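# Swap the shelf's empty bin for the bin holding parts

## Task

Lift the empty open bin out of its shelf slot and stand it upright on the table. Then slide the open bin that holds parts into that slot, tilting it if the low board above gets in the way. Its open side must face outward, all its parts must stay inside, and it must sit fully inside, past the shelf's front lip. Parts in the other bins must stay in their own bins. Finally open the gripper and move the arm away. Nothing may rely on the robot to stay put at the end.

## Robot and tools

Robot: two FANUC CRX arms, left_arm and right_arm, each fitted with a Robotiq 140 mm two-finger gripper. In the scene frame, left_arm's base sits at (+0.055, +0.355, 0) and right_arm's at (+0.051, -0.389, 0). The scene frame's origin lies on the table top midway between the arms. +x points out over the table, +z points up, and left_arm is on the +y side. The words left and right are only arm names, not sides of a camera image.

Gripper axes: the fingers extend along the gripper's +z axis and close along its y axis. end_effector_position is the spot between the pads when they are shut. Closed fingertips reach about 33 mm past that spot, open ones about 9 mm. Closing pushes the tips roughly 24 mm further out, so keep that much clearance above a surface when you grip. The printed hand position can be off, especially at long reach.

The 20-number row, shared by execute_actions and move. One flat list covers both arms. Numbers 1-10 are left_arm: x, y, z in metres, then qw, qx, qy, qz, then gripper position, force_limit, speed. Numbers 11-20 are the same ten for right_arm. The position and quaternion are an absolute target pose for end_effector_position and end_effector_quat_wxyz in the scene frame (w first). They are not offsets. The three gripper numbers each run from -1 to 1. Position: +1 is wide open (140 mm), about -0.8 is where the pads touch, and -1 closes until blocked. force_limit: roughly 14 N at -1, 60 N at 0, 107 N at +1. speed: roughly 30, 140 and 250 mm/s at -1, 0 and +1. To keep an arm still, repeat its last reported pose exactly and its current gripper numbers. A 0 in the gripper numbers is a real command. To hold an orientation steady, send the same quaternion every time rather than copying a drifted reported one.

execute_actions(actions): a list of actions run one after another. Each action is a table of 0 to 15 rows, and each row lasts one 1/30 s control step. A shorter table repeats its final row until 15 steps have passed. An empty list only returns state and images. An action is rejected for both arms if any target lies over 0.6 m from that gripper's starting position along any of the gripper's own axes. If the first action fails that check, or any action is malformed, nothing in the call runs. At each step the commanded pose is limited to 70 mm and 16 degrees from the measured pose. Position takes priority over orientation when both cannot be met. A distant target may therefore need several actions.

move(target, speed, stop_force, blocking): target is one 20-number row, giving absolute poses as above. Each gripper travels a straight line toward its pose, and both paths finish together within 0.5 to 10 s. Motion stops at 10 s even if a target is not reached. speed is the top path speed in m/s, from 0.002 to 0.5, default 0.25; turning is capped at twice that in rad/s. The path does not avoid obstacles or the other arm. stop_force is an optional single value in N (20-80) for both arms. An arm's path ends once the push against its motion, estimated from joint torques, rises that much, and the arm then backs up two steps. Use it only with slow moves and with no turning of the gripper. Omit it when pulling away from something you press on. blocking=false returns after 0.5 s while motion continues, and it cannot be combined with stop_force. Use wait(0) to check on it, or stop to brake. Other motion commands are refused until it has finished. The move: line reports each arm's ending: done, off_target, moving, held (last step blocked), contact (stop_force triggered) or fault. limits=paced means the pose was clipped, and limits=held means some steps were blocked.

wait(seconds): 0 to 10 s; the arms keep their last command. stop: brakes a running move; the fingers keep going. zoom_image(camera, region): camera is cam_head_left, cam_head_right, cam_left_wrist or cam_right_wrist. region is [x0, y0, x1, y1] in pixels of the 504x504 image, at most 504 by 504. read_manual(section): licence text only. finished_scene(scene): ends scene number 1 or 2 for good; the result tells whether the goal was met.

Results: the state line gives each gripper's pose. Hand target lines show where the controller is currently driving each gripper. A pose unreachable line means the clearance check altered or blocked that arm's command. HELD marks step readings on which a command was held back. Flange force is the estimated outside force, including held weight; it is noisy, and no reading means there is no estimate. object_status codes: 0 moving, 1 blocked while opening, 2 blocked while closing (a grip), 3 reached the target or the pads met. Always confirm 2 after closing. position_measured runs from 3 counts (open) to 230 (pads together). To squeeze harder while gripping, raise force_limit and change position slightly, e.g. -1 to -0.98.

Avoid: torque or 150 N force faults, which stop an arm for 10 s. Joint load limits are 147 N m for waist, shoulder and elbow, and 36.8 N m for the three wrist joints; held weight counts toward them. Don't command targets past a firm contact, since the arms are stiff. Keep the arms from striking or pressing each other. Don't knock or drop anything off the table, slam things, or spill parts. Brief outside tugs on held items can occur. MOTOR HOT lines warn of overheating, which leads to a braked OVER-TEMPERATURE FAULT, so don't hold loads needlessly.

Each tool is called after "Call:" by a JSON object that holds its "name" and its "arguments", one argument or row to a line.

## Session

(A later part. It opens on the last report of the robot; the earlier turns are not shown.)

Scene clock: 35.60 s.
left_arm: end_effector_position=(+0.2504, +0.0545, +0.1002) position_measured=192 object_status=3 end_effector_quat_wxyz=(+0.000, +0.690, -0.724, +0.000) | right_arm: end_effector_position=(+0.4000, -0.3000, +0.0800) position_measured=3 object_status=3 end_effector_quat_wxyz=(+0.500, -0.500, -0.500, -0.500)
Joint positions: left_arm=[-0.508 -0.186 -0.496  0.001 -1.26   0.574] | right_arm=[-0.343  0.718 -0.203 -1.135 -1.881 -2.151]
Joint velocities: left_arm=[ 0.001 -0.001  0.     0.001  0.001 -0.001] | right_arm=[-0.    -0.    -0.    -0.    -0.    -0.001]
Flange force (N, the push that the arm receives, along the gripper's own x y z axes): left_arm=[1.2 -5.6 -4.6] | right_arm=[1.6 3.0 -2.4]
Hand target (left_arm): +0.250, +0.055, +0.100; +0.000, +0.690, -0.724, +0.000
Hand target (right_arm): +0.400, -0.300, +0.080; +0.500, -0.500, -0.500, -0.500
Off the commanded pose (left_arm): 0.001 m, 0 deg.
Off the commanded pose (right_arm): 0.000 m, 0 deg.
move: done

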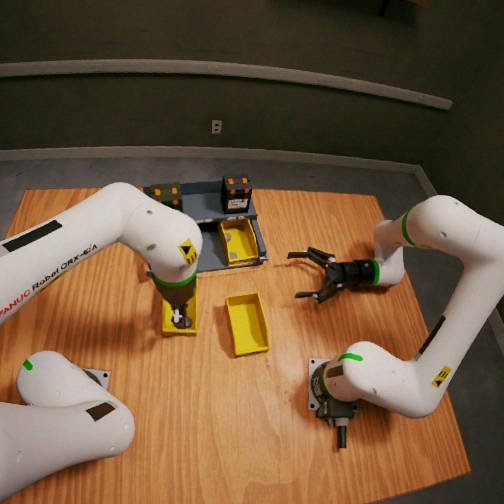

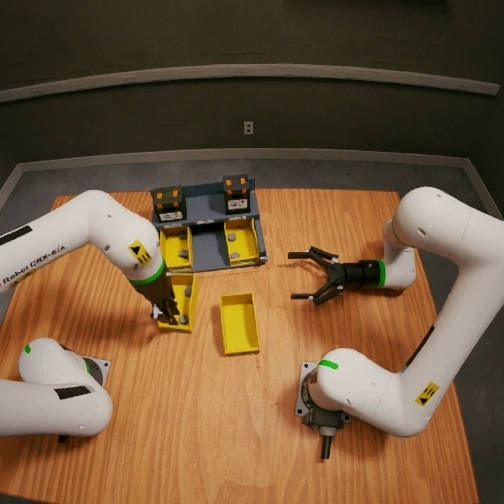

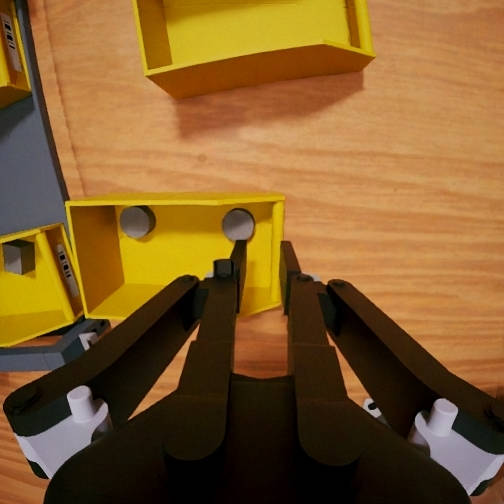

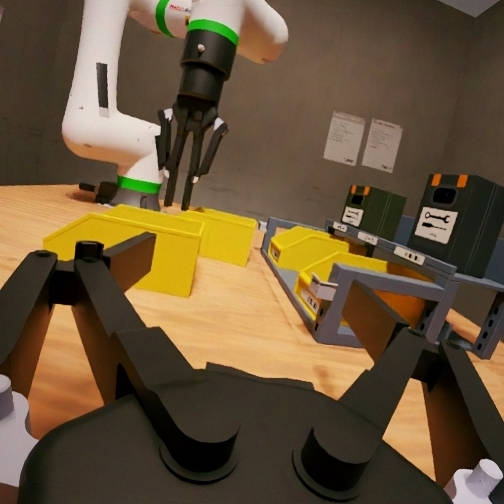

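Call:
{"name": "move", "arguments": {
  "target": [0.238,0.064,0.085,0,0.69,-0.724,0,-0.55,0.5,0,0.4,-0.3,0.08,0.5,-0.5,-0.5,-0.5,1,0,0]
}}

Call:
{"name": "move", "arguments": {
  "target": [0.238,0.064,0.054,0,0.69,-0.724,0,-0.55,0.5,0,0.4,-0.3,0.08,0.5,-0.5,-0.5,-0.5,1,0,0],
  "speed": 0.03
}}

Call:
{"name": "move", "arguments": {
  "target": [0.238,0.064,0.054,0,0.69,-0.724,0,-1,1,0,0.4,-0.3,0.08,0.5,-0.5,-0.5,-0.5,1,0,0]
}}

Call:
{"name": "move", "arguments": {
  "target": [0.238,0.03,0.11,0,0.72,-0.694,0,-1,1,0,0.4,-0.3,0.08,0.5,-0.5,-0.5,-0.5,1,0,0],
  "speed": 0.06
}}

Call:
{"name": "move", "arguments": {
  "target": [0.28,-0.051,0.155,0,0.75,-0.661,0,-1,1,0,0.4,-0.3,0.08,0.5,-0.5,-0.5,-0.5,1,0,0],
  "speed": 0.08
}}

Call:
{"name": "move", "arguments": {
  "target": [0.41,-0.035,0.16,0,0.75,-0.661,0,-1,1,0,0.4,-0.3,0.08,0.5,-0.5,-0.5,-0.5,1,0,0],
  "speed": 0.08
}}

Scene clock: 39.17 s.
left_arm: end_effector_position=(+0.2380, +0.0640, +0.0850) position_measured=199 object_status=3 end_effector_quat_wxyz=(-0.000, +0.690, -0.724, -0.000) | right_arm: end_effector_position=(+0.4000, -0.3000, +0.0800) position_measured=3 object_status=3 end_effector_quat_wxyz=(+0.500, -0.500, -0.500, -0.500)
Joint positions: left_arm=[-0.507 -0.213 -0.555 -0.    -1.229  0.574] | right_arm=[-0.343  0.718 -0.203 -1.135 -1.881 -2.151]
Joint velocities: left_arm=[ 0.    -0.001  0.     0.001  0.     0.   ] | right_arm=[ 0.    -0.    -0.002  0.     0.    -0.001]
Flange force (N, the push that the arm receives, along the gripper's own x y z axes): left_arm=[3.1 -4.9 -5.1] | right_arm=[-2.7 2.6 -3.6]
Hand target (left_arm): +0.238, +0.064, +0.085; -0.000, +0.690, -0.724, -0.000
Hand target (right_arm): +0.400, -0.300, +0.080; +0.500, -0.500, -0.500, -0.500
Off the commanded pose (left_arm): 0.000 m, 0 deg.
Off the commanded pose (right_arm): 0.000 m, 0 deg.
move: done

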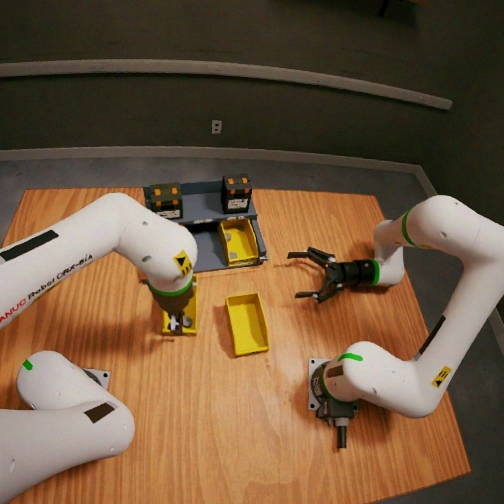

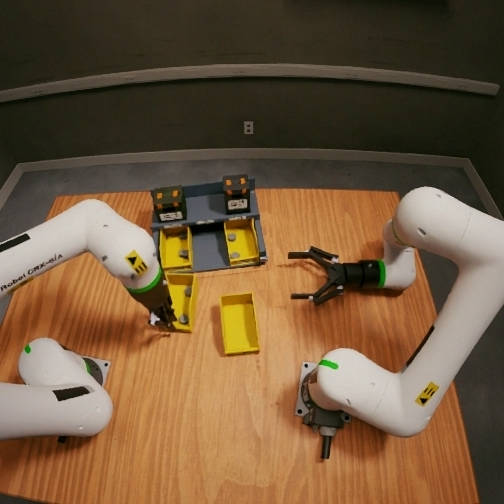

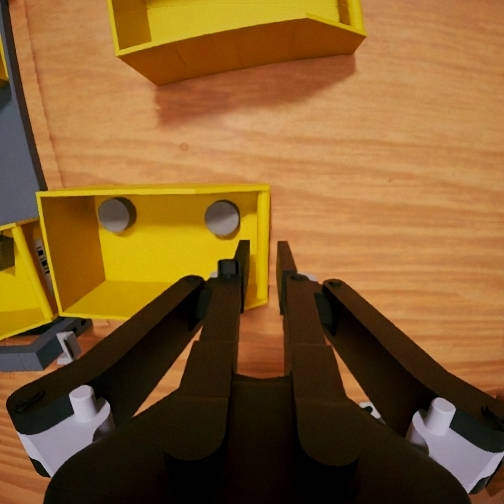

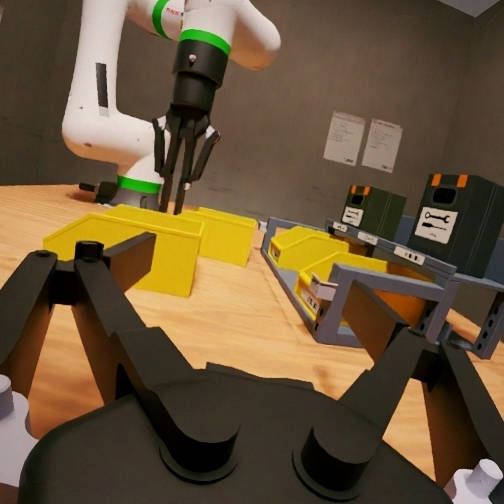

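Scene clock: 40.47 s.
left_arm: end_effector_position=(+0.2380, +0.0641, +0.0540) position_measured=199 object_status=3 end_effector_quat_wxyz=(-0.000, +0.690, -0.724, -0.000) | right_arm: end_effector_position=(+0.4000, -0.3000, +0.0800) position_measured=3 object_status=3 end_effector_quat_wxyz=(+0.500, -0.500, -0.500, -0.500)
Joint positions: left_arm=[-0.507 -0.179 -0.606 -0.    -1.144  0.574] | right_arm=[-0.343  0.718 -0.203 -1.135 -1.881 -2.151]
Joint velocities: left_arm=[ 0.    -0.001  0.001  0.     0.001 -0.   ] | right_arm=[ 0.  0.  0. -0.  0.  0.]
Flange force (N, the push that the arm receives, along the gripper's own x y z axes): left_arm=[1.5 -4.7 -4.6] | right_arm=[-2.7 3.0 -4.6]
Hand target (left_arm): +0.238, +0.064, +0.054; -0.000, +0.690, -0.724, -0.000
Hand target (right_arm): +0.400, -0.300, +0.080; +0.500, -0.500, -0.500, -0.500
Off the commanded pose (left_arm): 0.000 m, 0 deg.
Off the commanded pose (right_arm): 0.000 m, 0 deg.
move: done

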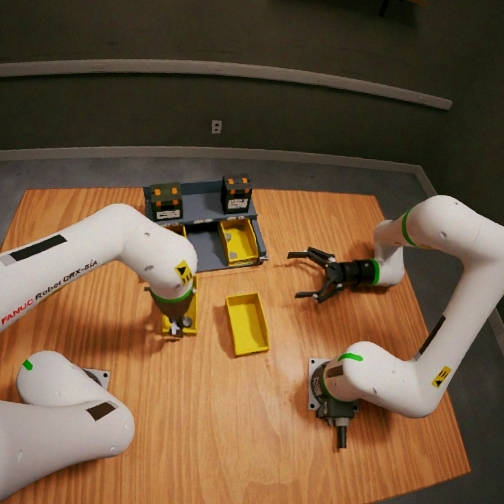

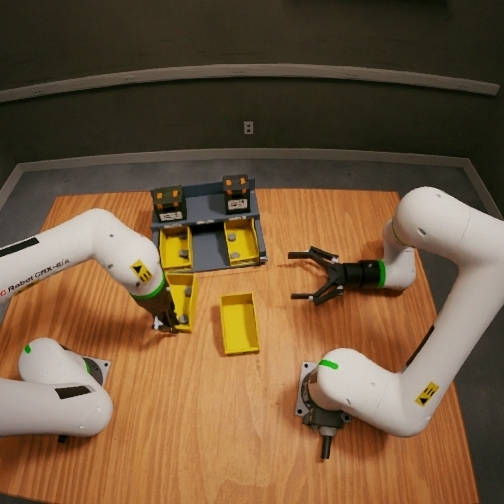

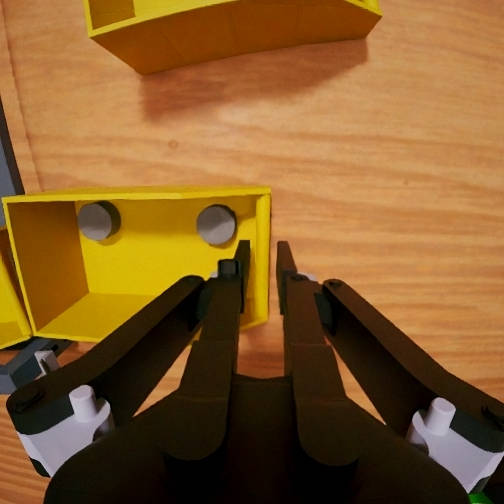

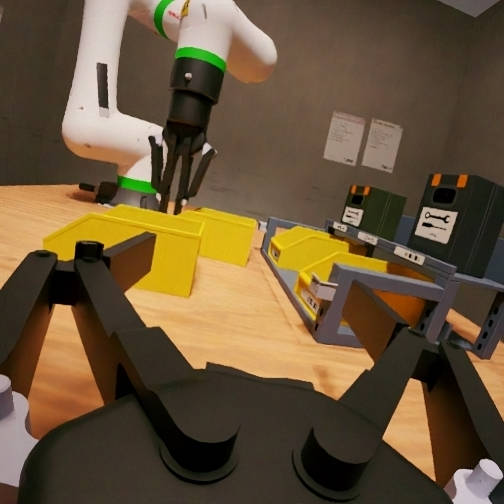

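Scene clock: 41.17 s.
left_arm: end_effector_position=(+0.2379, +0.0640, +0.0540) position_measured=224 object_status=2 end_effector_quat_wxyz=(+0.000, +0.690, -0.724, -0.000) | right_arm: end_effector_position=(+0.4000, -0.3000, +0.0800) position_measured=3 object_status=3 end_effector_quat_wxyz=(+0.500, -0.500, -0.500, -0.500)
Joint positions: left_arm=[-0.507 -0.179 -0.606 -0.    -1.144  0.574] | right_arm=[-0.343  0.718 -0.203 -1.135 -1.881 -2.151]
Joint velocities: left_arm=[-0.     0.001 -0.    -0.    -0.    -0.   ] | right_arm=[-0.001  0.    -0.     0.     0.    -0.   ]
Flange force (N, the push that the arm receives, along the gripper's own x y z axes): left_arm=[-4.0 -5.7 -35.3] | right_arm=[-1.6 3.0 -2.4]
Hand target (left_arm): +0.238, +0.064, +0.054; -0.000, +0.690, -0.724, -0.000
Hand target (right_arm): +0.400, -0.300, +0.080; +0.500, -0.500, -0.500, -0.500
Off the commanded pose (left_arm): 0.000 m, 0 deg.
Off the commanded pose (right_arm): 0.000 m, 0 deg.
move: done

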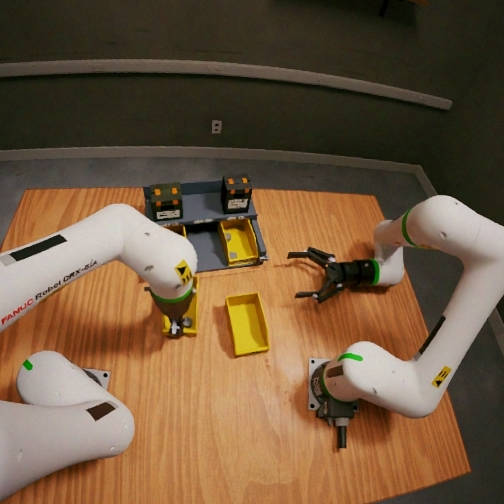

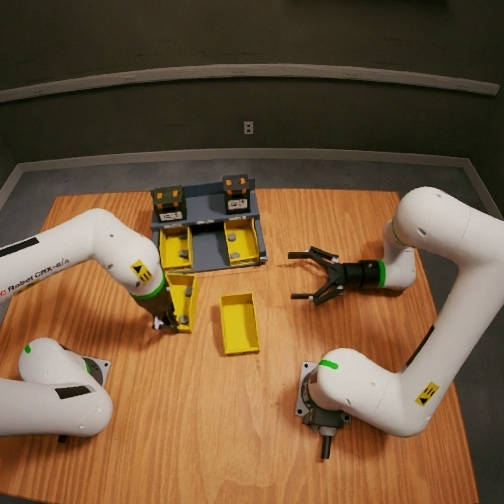

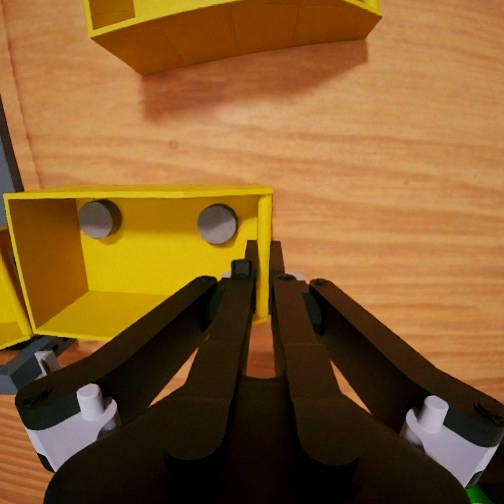

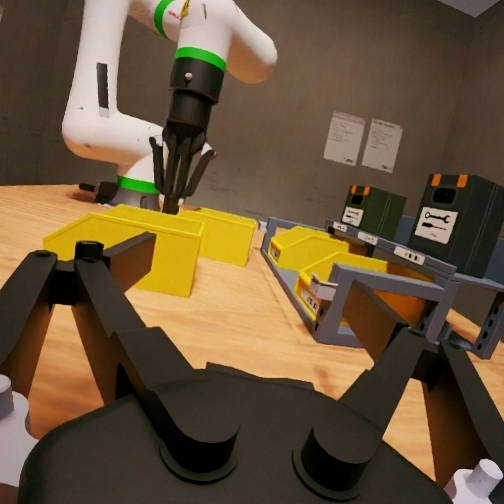

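Scene clock: 42.57 s.
left_arm: end_effector_position=(+0.2380, +0.0300, +0.1099) position_measured=224 object_status=2 end_effector_quat_wxyz=(-0.000, +0.720, -0.694, -0.000) | right_arm: end_effector_position=(+0.4000, -0.3000, +0.0800) position_measured=3 object_status=3 end_effector_quat_wxyz=(+0.500, -0.500, -0.500, -0.500)
Joint positions: left_arm=[-0.588 -0.152 -0.444 -0.    -1.279  0.739] | right_arm=[-0.343  0.718 -0.203 -1.135 -1.881 -2.151]
Joint velocities: left_arm=[-0.    -0.002 -0.     0.    -0.001  0.   ] | right_arm=[0.    0.    0.001 0.    0.    0.002]
Flange force (N, the push that the arm receives, along the gripper's own x y z axes): left_arm=[2.3 -4.9 -1.8] | right_arm=[-0.4 3.2 -2.3]
Hand target (left_arm): +0.238, +0.030, +0.110; -0.000, +0.720, -0.694, -0.000
Hand target (right_arm): +0.400, -0.300, +0.080; +0.500, -0.500, -0.500, -0.500
Off the commanded pose (left_arm): 0.000 m, 0 deg.
Off the commanded pose (right_arm): 0.000 m, 0 deg.
move: done

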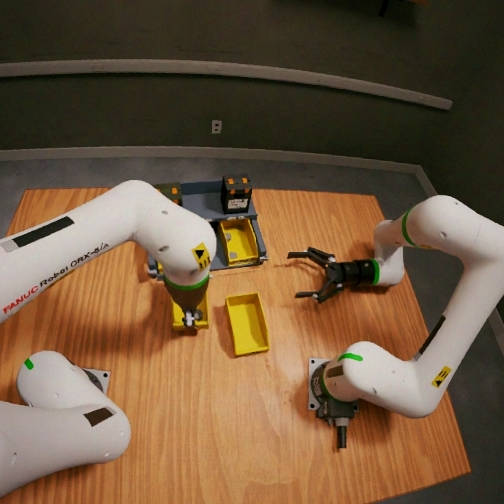

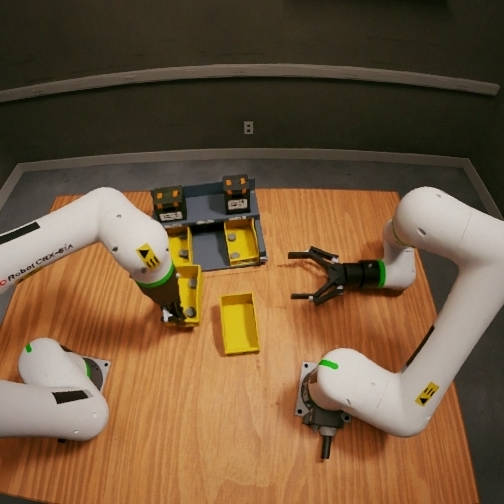

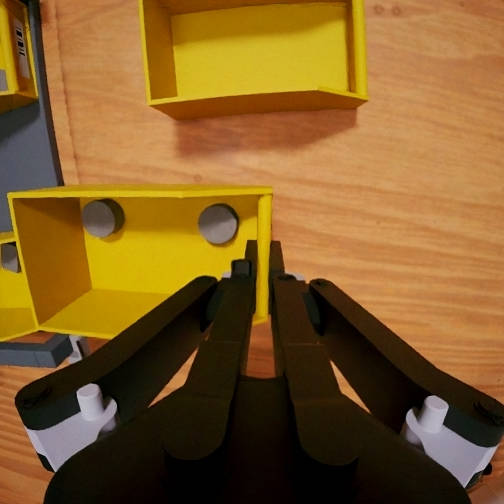

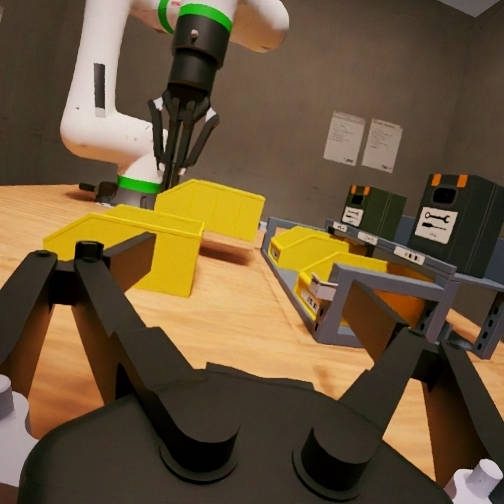

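Scene clock: 44.17 s.
left_arm: end_effector_position=(+0.2799, -0.0511, +0.1549) position_measured=224 object_status=2 end_effector_quat_wxyz=(-0.000, +0.750, -0.661, -0.000) | right_arm: end_effector_position=(+0.4000, -0.3000, +0.0800) position_measured=3 object_status=3 end_effector_quat_wxyz=(+0.500, -0.500, -0.500, -0.500)
Joint positions: left_arm=[-0.667  0.058 -0.136 -0.    -1.377  0.907] | right_arm=[-0.343  0.718 -0.203 -1.135 -1.881 -2.151]
Joint velocities: left_arm=[-0.     0.001  0.001  0.    -0.     0.   ] | right_arm=[-0.001  0.    -0.    -0.     0.     0.002]
Flange force (N, the push that the arm receives, along the gripper's own x y z axes): left_arm=[4.7 -3.4 -1.6] | right_arm=[-0.4 3.2 -2.9]
Hand target (left_arm): +0.280, -0.051, +0.155; -0.000, +0.750, -0.661, -0.000
Hand target (right_arm): +0.400, -0.300, +0.080; +0.500, -0.500, -0.500, -0.500
Off the commanded pose (left_arm): 0.000 m, 0 deg.
Off the commanded pose (right_arm): 0.000 m, 0 deg.
move: done

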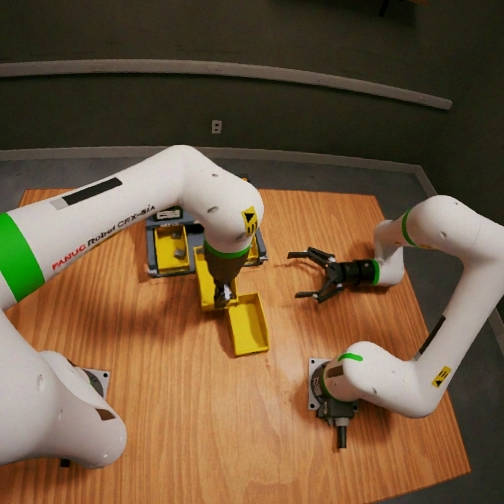

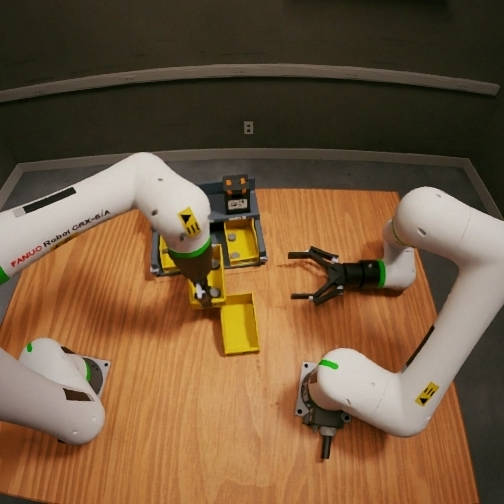

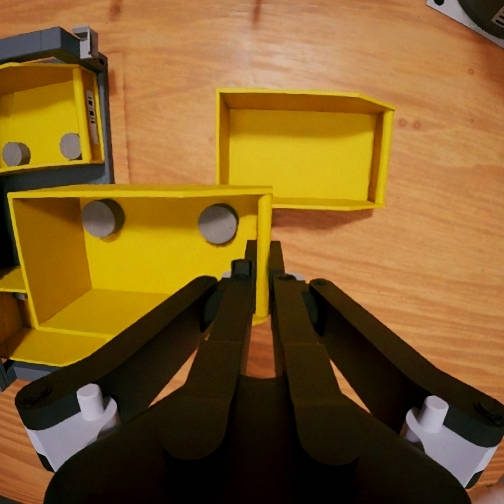

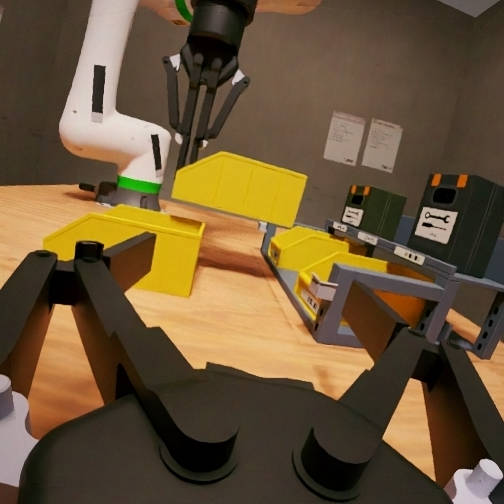

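Scene clock: 46.13 s.
left_arm: end_effector_position=(+0.4101, -0.0354, +0.1599) position_measured=224 object_status=2 end_effector_quat_wxyz=(+0.000, +0.750, -0.661, +0.000) | right_arm: end_effector_position=(+0.4000, -0.3000, +0.0800) position_measured=3 object_status=3 end_effector_quat_wxyz=(+0.500, -0.500, -0.500, -0.500)
Joint positions: left_arm=[-0.469  0.214  0.052  0.    -1.409  0.71 ] | right_arm=[-0.343  0.718 -0.203 -1.135 -1.881 -2.151]
Joint velocities: left_arm=[ 0.001 -0.001 -0.     0.001 -0.    -0.   ] | right_arm=[-0.001 -0.    -0.001 -0.    -0.    -0.001]
Flange force (N, the push that the arm receives, along the gripper's own x y z axes): left_arm=[6.1 -7.4 -2.9] | right_arm=[-2.8 2.0 -2.1]
Hand target (left_arm): +0.410, -0.035, +0.160; +0.000, +0.750, -0.661, +0.000
Hand target (right_arm): +0.400, -0.300, +0.080; +0.500, -0.500, -0.500, -0.500
Off the commanded pose (left_arm): 0.000 m, 0 deg.
Off the commanded pose (right_arm): 0.000 m, 0 deg.
move: done

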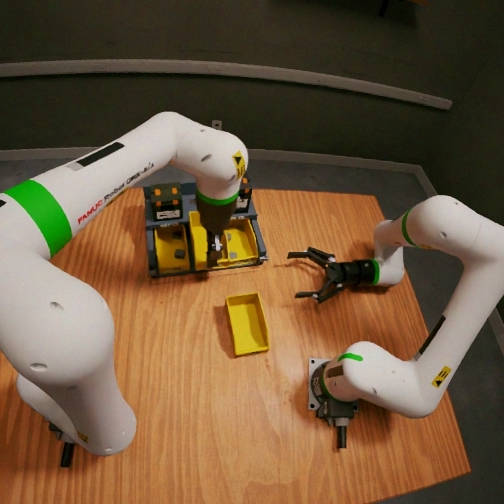

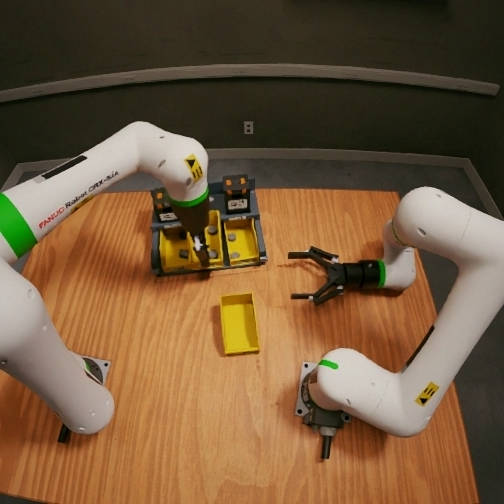

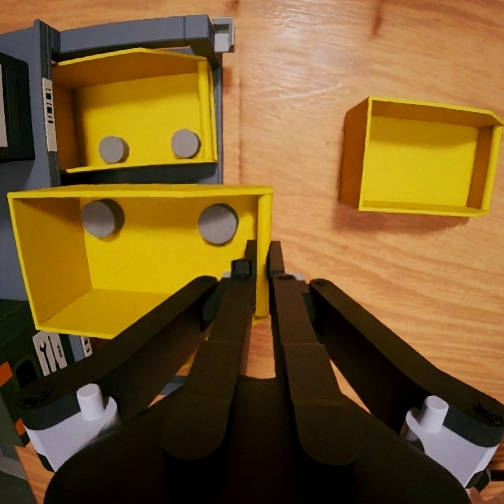

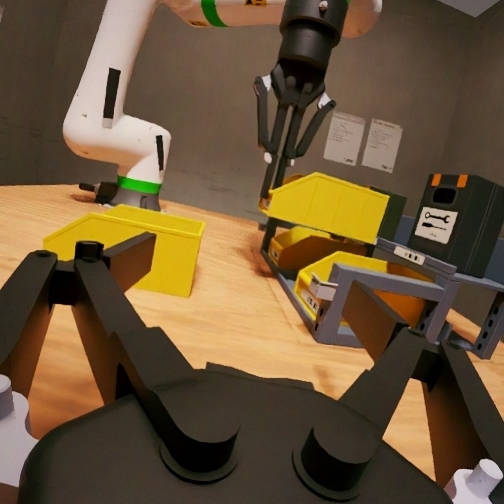

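Call:
{"name": "move", "arguments": {
  "target": [0.422,-0.035,0.087,0.052,0.748,-0.659,-0.046,-1,1,0,0.4,-0.3,0.08,0.5,-0.5,-0.5,-0.5,1,0,0],
  "speed": 0.04,
  "stop_force": 25
}}

Call:
{"name": "move", "arguments": {
  "target": [0.479,-0.028,0.083,0.052,0.748,-0.659,-0.046,-1,1,0,0.4,-0.3,0.08,0.5,-0.5,-0.5,-0.5,1,0,0],
  "speed": 0.025,
  "stop_force": 25
}}

Call:
{"name": "move", "arguments": {
  "target": [0.476,-0.028,0.061,0,0.75,-0.661,0,-1,1,0,0.4,-0.3,0.08,0.5,-0.5,-0.5,-0.5,1,0,0],
  "speed": 0.03,
  "stop_force": 25
}}

Scene clock: 49.93 s.
left_arm: end_effector_position=(+0.4219, -0.0350, +0.0871) position_measured=224 object_status=2 end_effector_quat_wxyz=(+0.052, +0.749, -0.659, -0.046) | right_arm: end_effector_position=(+0.4000, -0.3000, +0.0800) position_measured=3 object_status=3 end_effector_quat_wxyz=(+0.500, -0.500, -0.500, -0.500)
Joint positions: left_arm=[-0.4    0.351  0.019  0.085 -1.351  0.618] | right_arm=[-0.343  0.718 -0.203 -1.135 -1.881 -2.151]
Joint velocities: left_arm=[ 0.    -0.     0.    -0.001  0.    -0.   ] | right_arm=[-0.    -0.     0.002 -0.     0.    -0.001]
Flange force (N, the push that the arm receives, along the gripper's own x y z axes): left_arm=[3.4 -5.4 -2.4] | right_arm=[-1.7 4.4 -2.4]
Hand target (left_arm): +0.422, -0.035, +0.087; +0.052, +0.749, -0.659, -0.046
Hand target (right_arm): +0.400, -0.300, +0.080; +0.500, -0.500, -0.500, -0.500
Off the commanded pose (left_arm): 0.000 m, 0 deg.
Off the commanded pose (right_arm): 0.000 m, 0 deg.
move: done

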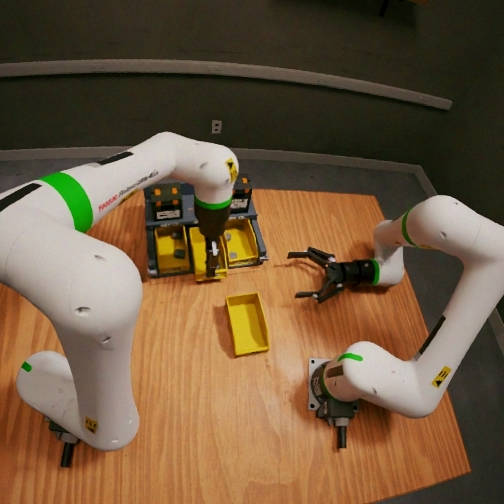

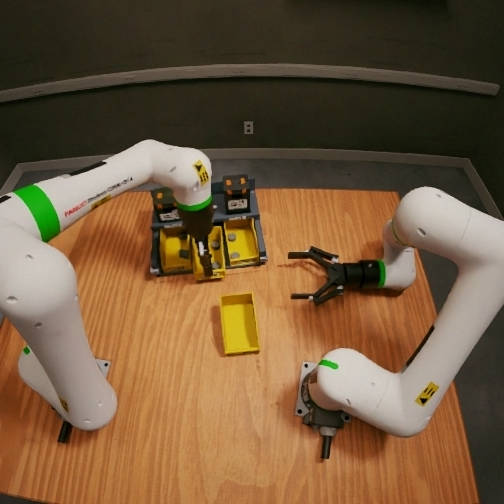

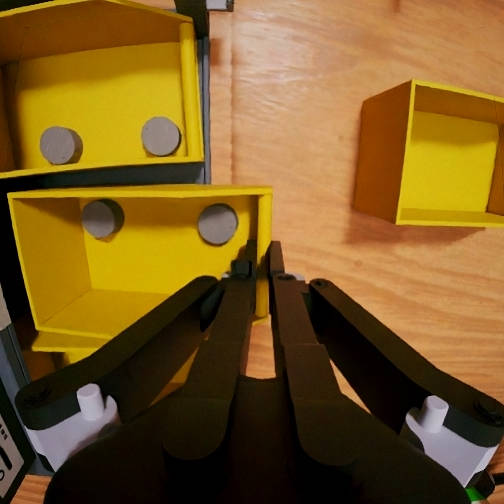

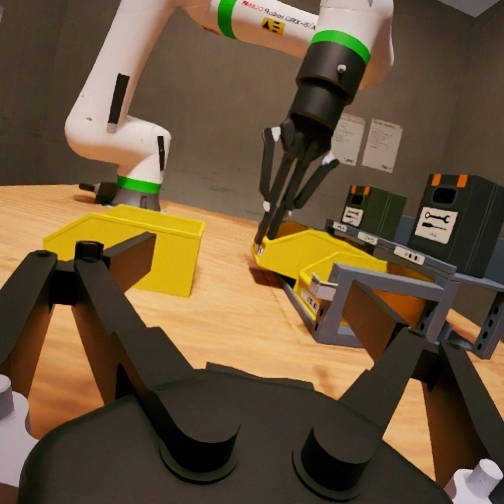

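Scene clock: 52.47 s.
left_arm: end_effector_position=(+0.4790, -0.0282, +0.0830) position_measured=224 object_status=2 end_effector_quat_wxyz=(+0.052, +0.748, -0.659, -0.046) | right_arm: end_effector_position=(+0.4000, -0.3000, +0.0800) position_measured=3 object_status=3 end_effector_quat_wxyz=(+0.500, -0.500, -0.500, -0.500)
Joint positions: left_arm=[-0.343  0.448  0.145  0.078 -1.385  0.565] | right_arm=[-0.343  0.718 -0.203 -1.135 -1.881 -2.151]
Joint velocities: left_arm=[-0.     0.001  0.    -0.    -0.    -0.   ] | right_arm=[-0.     0.     0.001  0.    -0.     0.001]
Flange force (N, the push that the arm receives, along the gripper's own x y z axes): left_arm=[4.8 -6.5 -3.5] | right_arm=[-1.9 2.8 -2.4]
Hand target (left_arm): +0.479, -0.028, +0.083; +0.052, +0.748, -0.659, -0.046
Hand target (right_arm): +0.400, -0.300, +0.080; +0.500, -0.500, -0.500, -0.500
Off the commanded pose (left_arm): 0.000 m, 0 deg.
Off the commanded pose (right_arm): 0.000 m, 0 deg.
move: done

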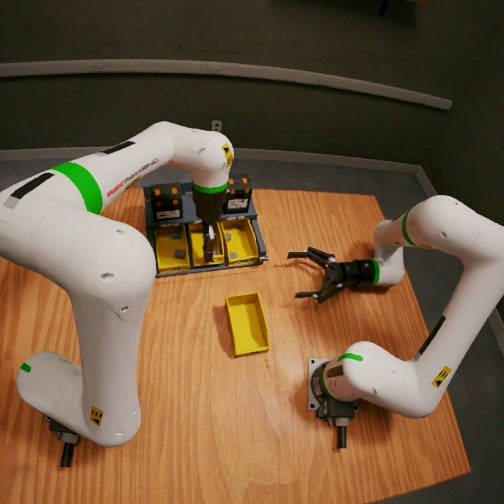

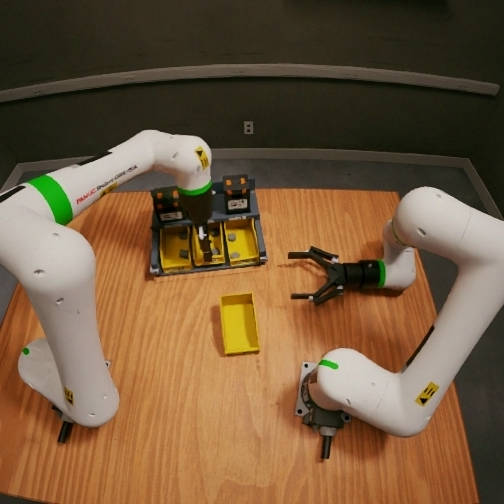

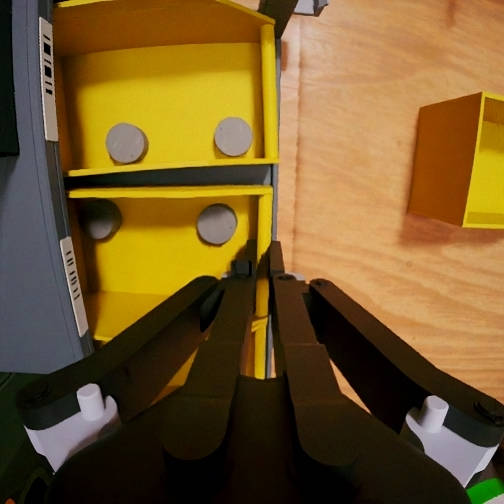

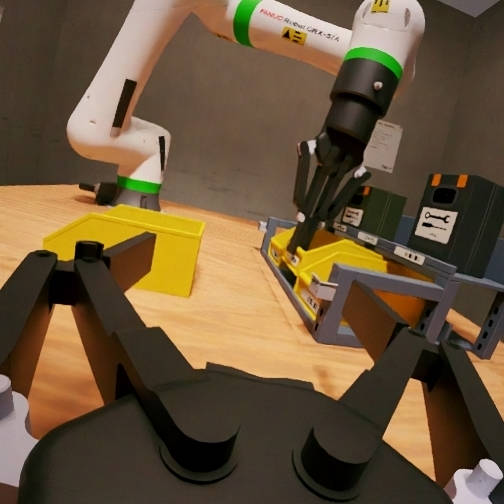

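Scene clock: 55.00 s.
left_arm: end_effector_position=(+0.4759, -0.0279, +0.0609) position_measured=224 object_status=2 end_effector_quat_wxyz=(+0.000, +0.750, -0.661, +0.000) | right_arm: end_effector_position=(+0.4000, -0.3000, +0.0800) position_measured=3 object_status=3 end_effector_quat_wxyz=(+0.500, -0.500, -0.500, -0.500)
Joint positions: left_arm=[-0.393  0.376  0.023  0.    -1.217  0.634] | right_arm=[-0.343  0.718 -0.203 -1.135 -1.881 -2.151]
Joint velocities: left_arm=[-0.    -0.    -0.001  0.001  0.001  0.   ] | right_arm=[ 0.     0.    -0.001 -0.     0.    -0.001]
Flange force (N, the push that the arm receives, along the gripper's own x y z axes): left_arm=[5.2 -6.0 -2.1] | right_arm=[-1.8 1.8 -1.6]
Hand target (left_arm): +0.476, -0.028, +0.061; +0.000, +0.750, -0.661, +0.000
Hand target (right_arm): +0.400, -0.300, +0.080; +0.500, -0.500, -0.500, -0.500
Off the commanded pose (left_arm): 0.000 m, 0 deg.
Off the commanded pose (right_arm): 0.000 m, 0 deg.
move: done

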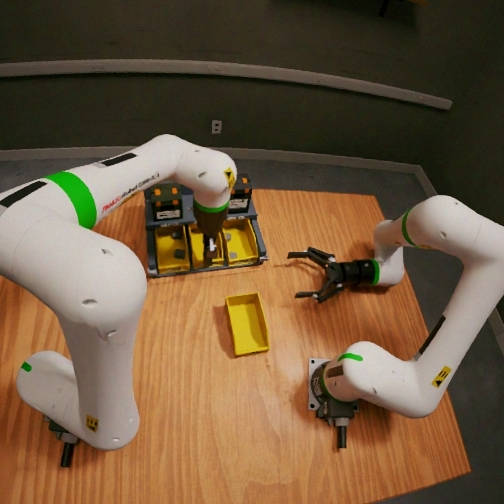

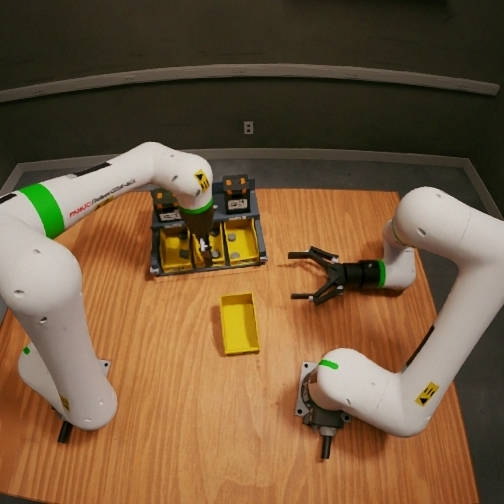

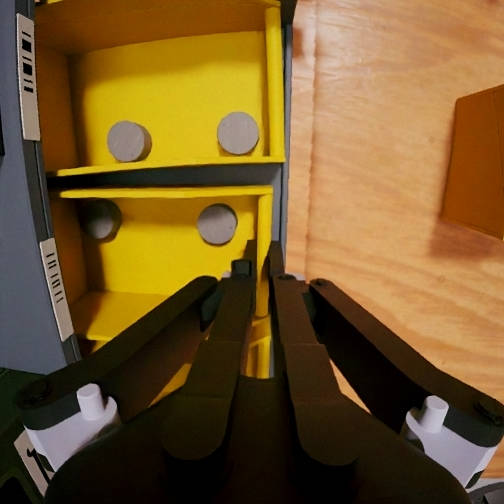

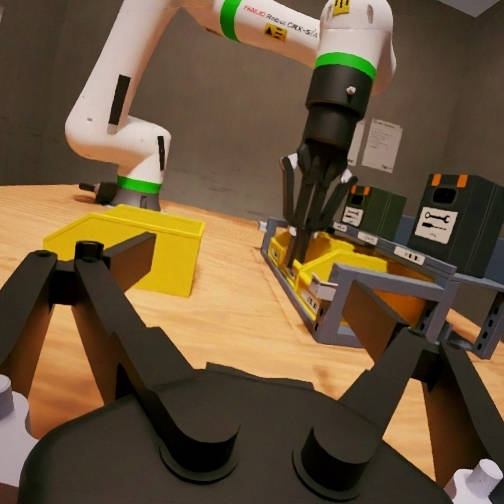

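Call:
{"name": "move", "arguments": {
  "target": [0.476,-0.028,0.061,0,0.75,-0.661,0,-0.55,1,0,0.4,-0.3,0.08,0.5,-0.5,-0.5,-0.5,1,0,0]
}}

Call:
{"name": "move", "arguments": {
  "target": [0.46,-0.028,0.25,0,0.75,-0.661,0,-0.55,1,0,0.4,-0.3,0.08,0.5,-0.5,-0.5,-0.5,1,0,0]
}}

Call:
{"name": "finished_scene", "arguments": {
  "scene": 1
}}

Scene clock: 57.20 s.
left_arm: end_effector_position=(+0.4760, -0.0280, +0.0610) position_measured=199 object_status=3 end_effector_quat_wxyz=(-0.000, +0.750, -0.661, +0.000) | right_arm: end_effector_position=(+0.4000, -0.3000, +0.0800) position_measured=3 object_status=3 end_effector_quat_wxyz=(+0.500, -0.500, -0.500, -0.500)
Joint positions: left_arm=[-0.393  0.377  0.024 -0.    -1.218  0.634] | right_arm=[-0.343  0.718 -0.203 -1.135 -1.881 -2.151]
Joint velocities: left_arm=[ 0.  0.  0. -0. -0. -0.] | right_arm=[ 0.    -0.     0.001 -0.    -0.     0.001]
Flange force (N, the push that the arm receives, along the gripper's own x y z axes): left_arm=[3.3 -6.0 -3.4] | right_arm=[-3.5 3.6 -4.0]
Hand target (left_arm): +0.476, -0.028, +0.061; -0.000, +0.750, -0.661, +0.000
Hand target (right_arm): +0.400, -0.300, +0.080; +0.500, -0.500, -0.500, -0.500
Off the commanded pose (left_arm): 0.000 m, 0 deg.
Off the commanded pose (right_arm): 0.000 m, 0 deg.
move: done

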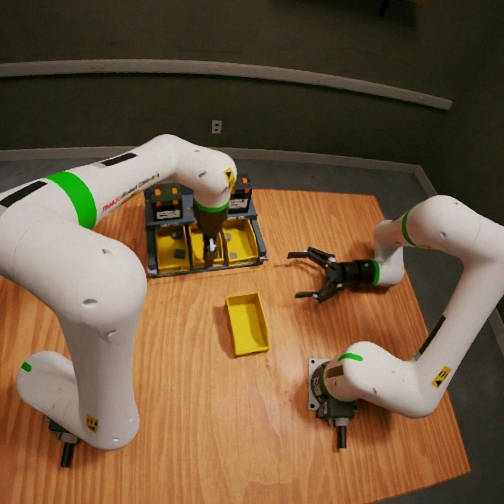

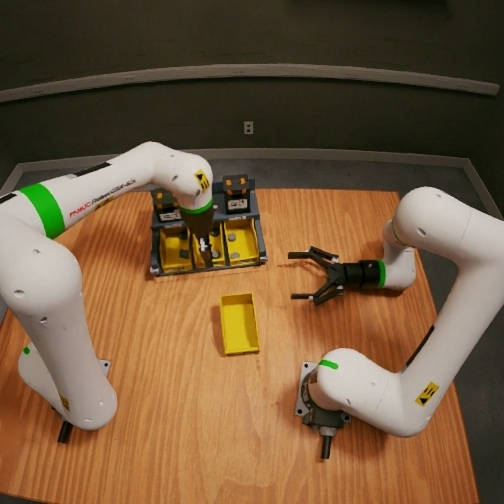

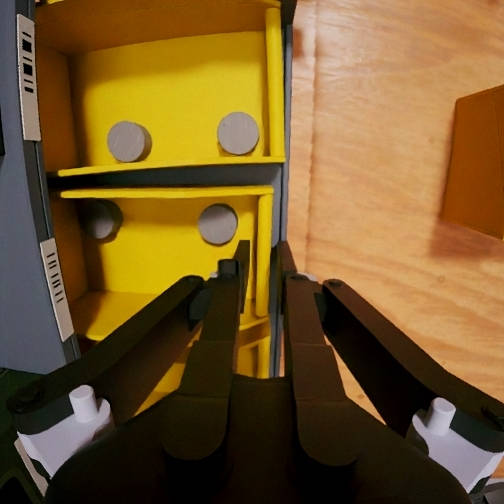

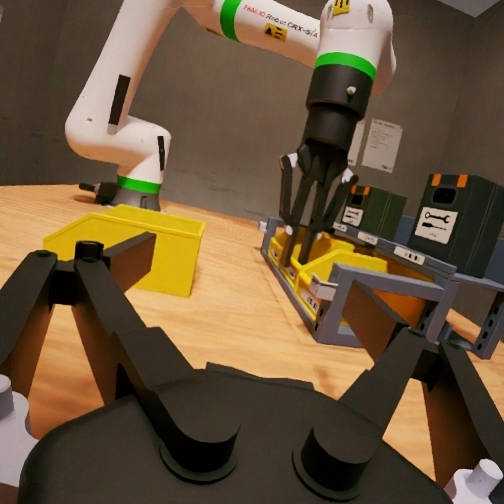

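Scene clock: 58.37 s.
left_arm: end_effector_position=(+0.4603, -0.0282, +0.2500) position_measured=199 object_status=3 end_effector_quat_wxyz=(+0.000, +0.750, -0.661, -0.000) | right_arm: end_effector_position=(+0.4000, -0.3000, +0.0800) position_measured=3 object_status=3 end_effector_quat_wxyz=(+0.500, -0.500, -0.500, -0.500)
Joint positions: left_arm=[-0.408  0.28   0.345  0.    -1.635  0.647] | right_arm=[-0.343  0.718 -0.203 -1.135 -1.881 -2.151]
Joint velocities: left_arm=[ 0.     0.     0.    -0.001 -0.     0.   ] | right_arm=[-0.001  0.     0.001 -0.    -0.    -0.   ]
Flange force (N, the push that the arm receives, along the gripper's own x y z axes): left_arm=[3.8 -6.6 -7.0] | right_arm=[0.0 3.1 -1.9]
Hand target (left_arm): +0.460, -0.028, +0.250; +0.000, +0.750, -0.661, -0.000
Hand target (right_arm): +0.400, -0.300, +0.080; +0.500, -0.500, -0.500, -0.500
Off the commanded pose (left_arm): 0.000 m, 0 deg.
Off the commanded pose (right_arm): 0.000 m, 0 deg.
move: done

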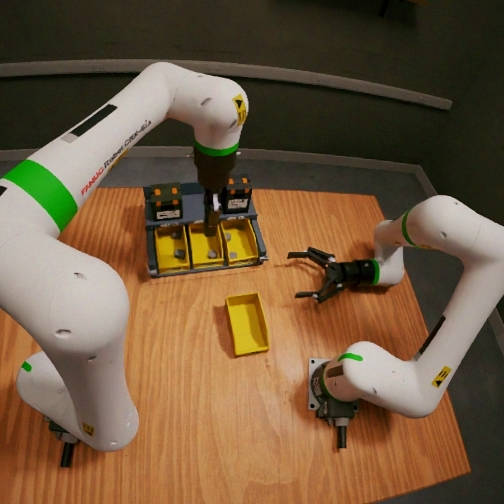

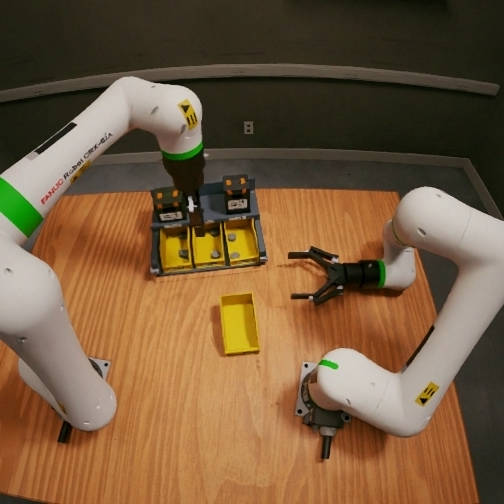

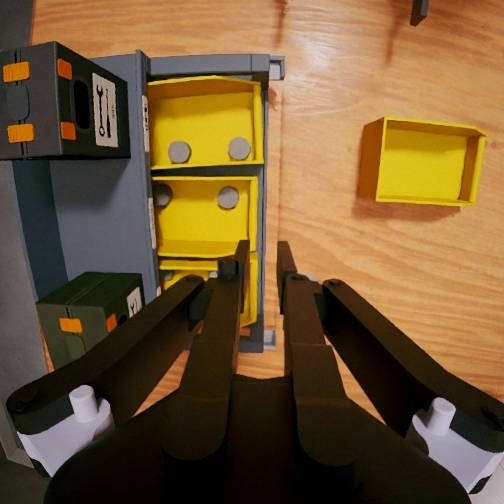

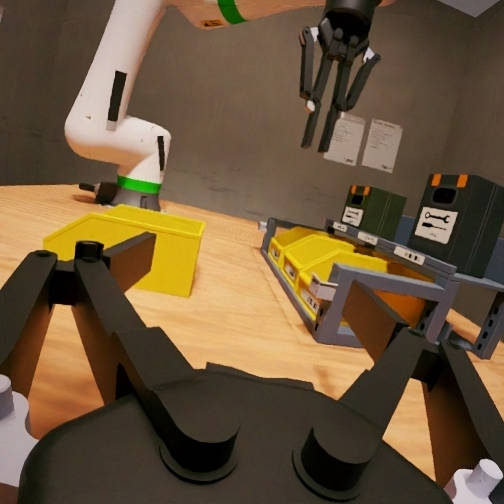

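The scene is finished: the task was done.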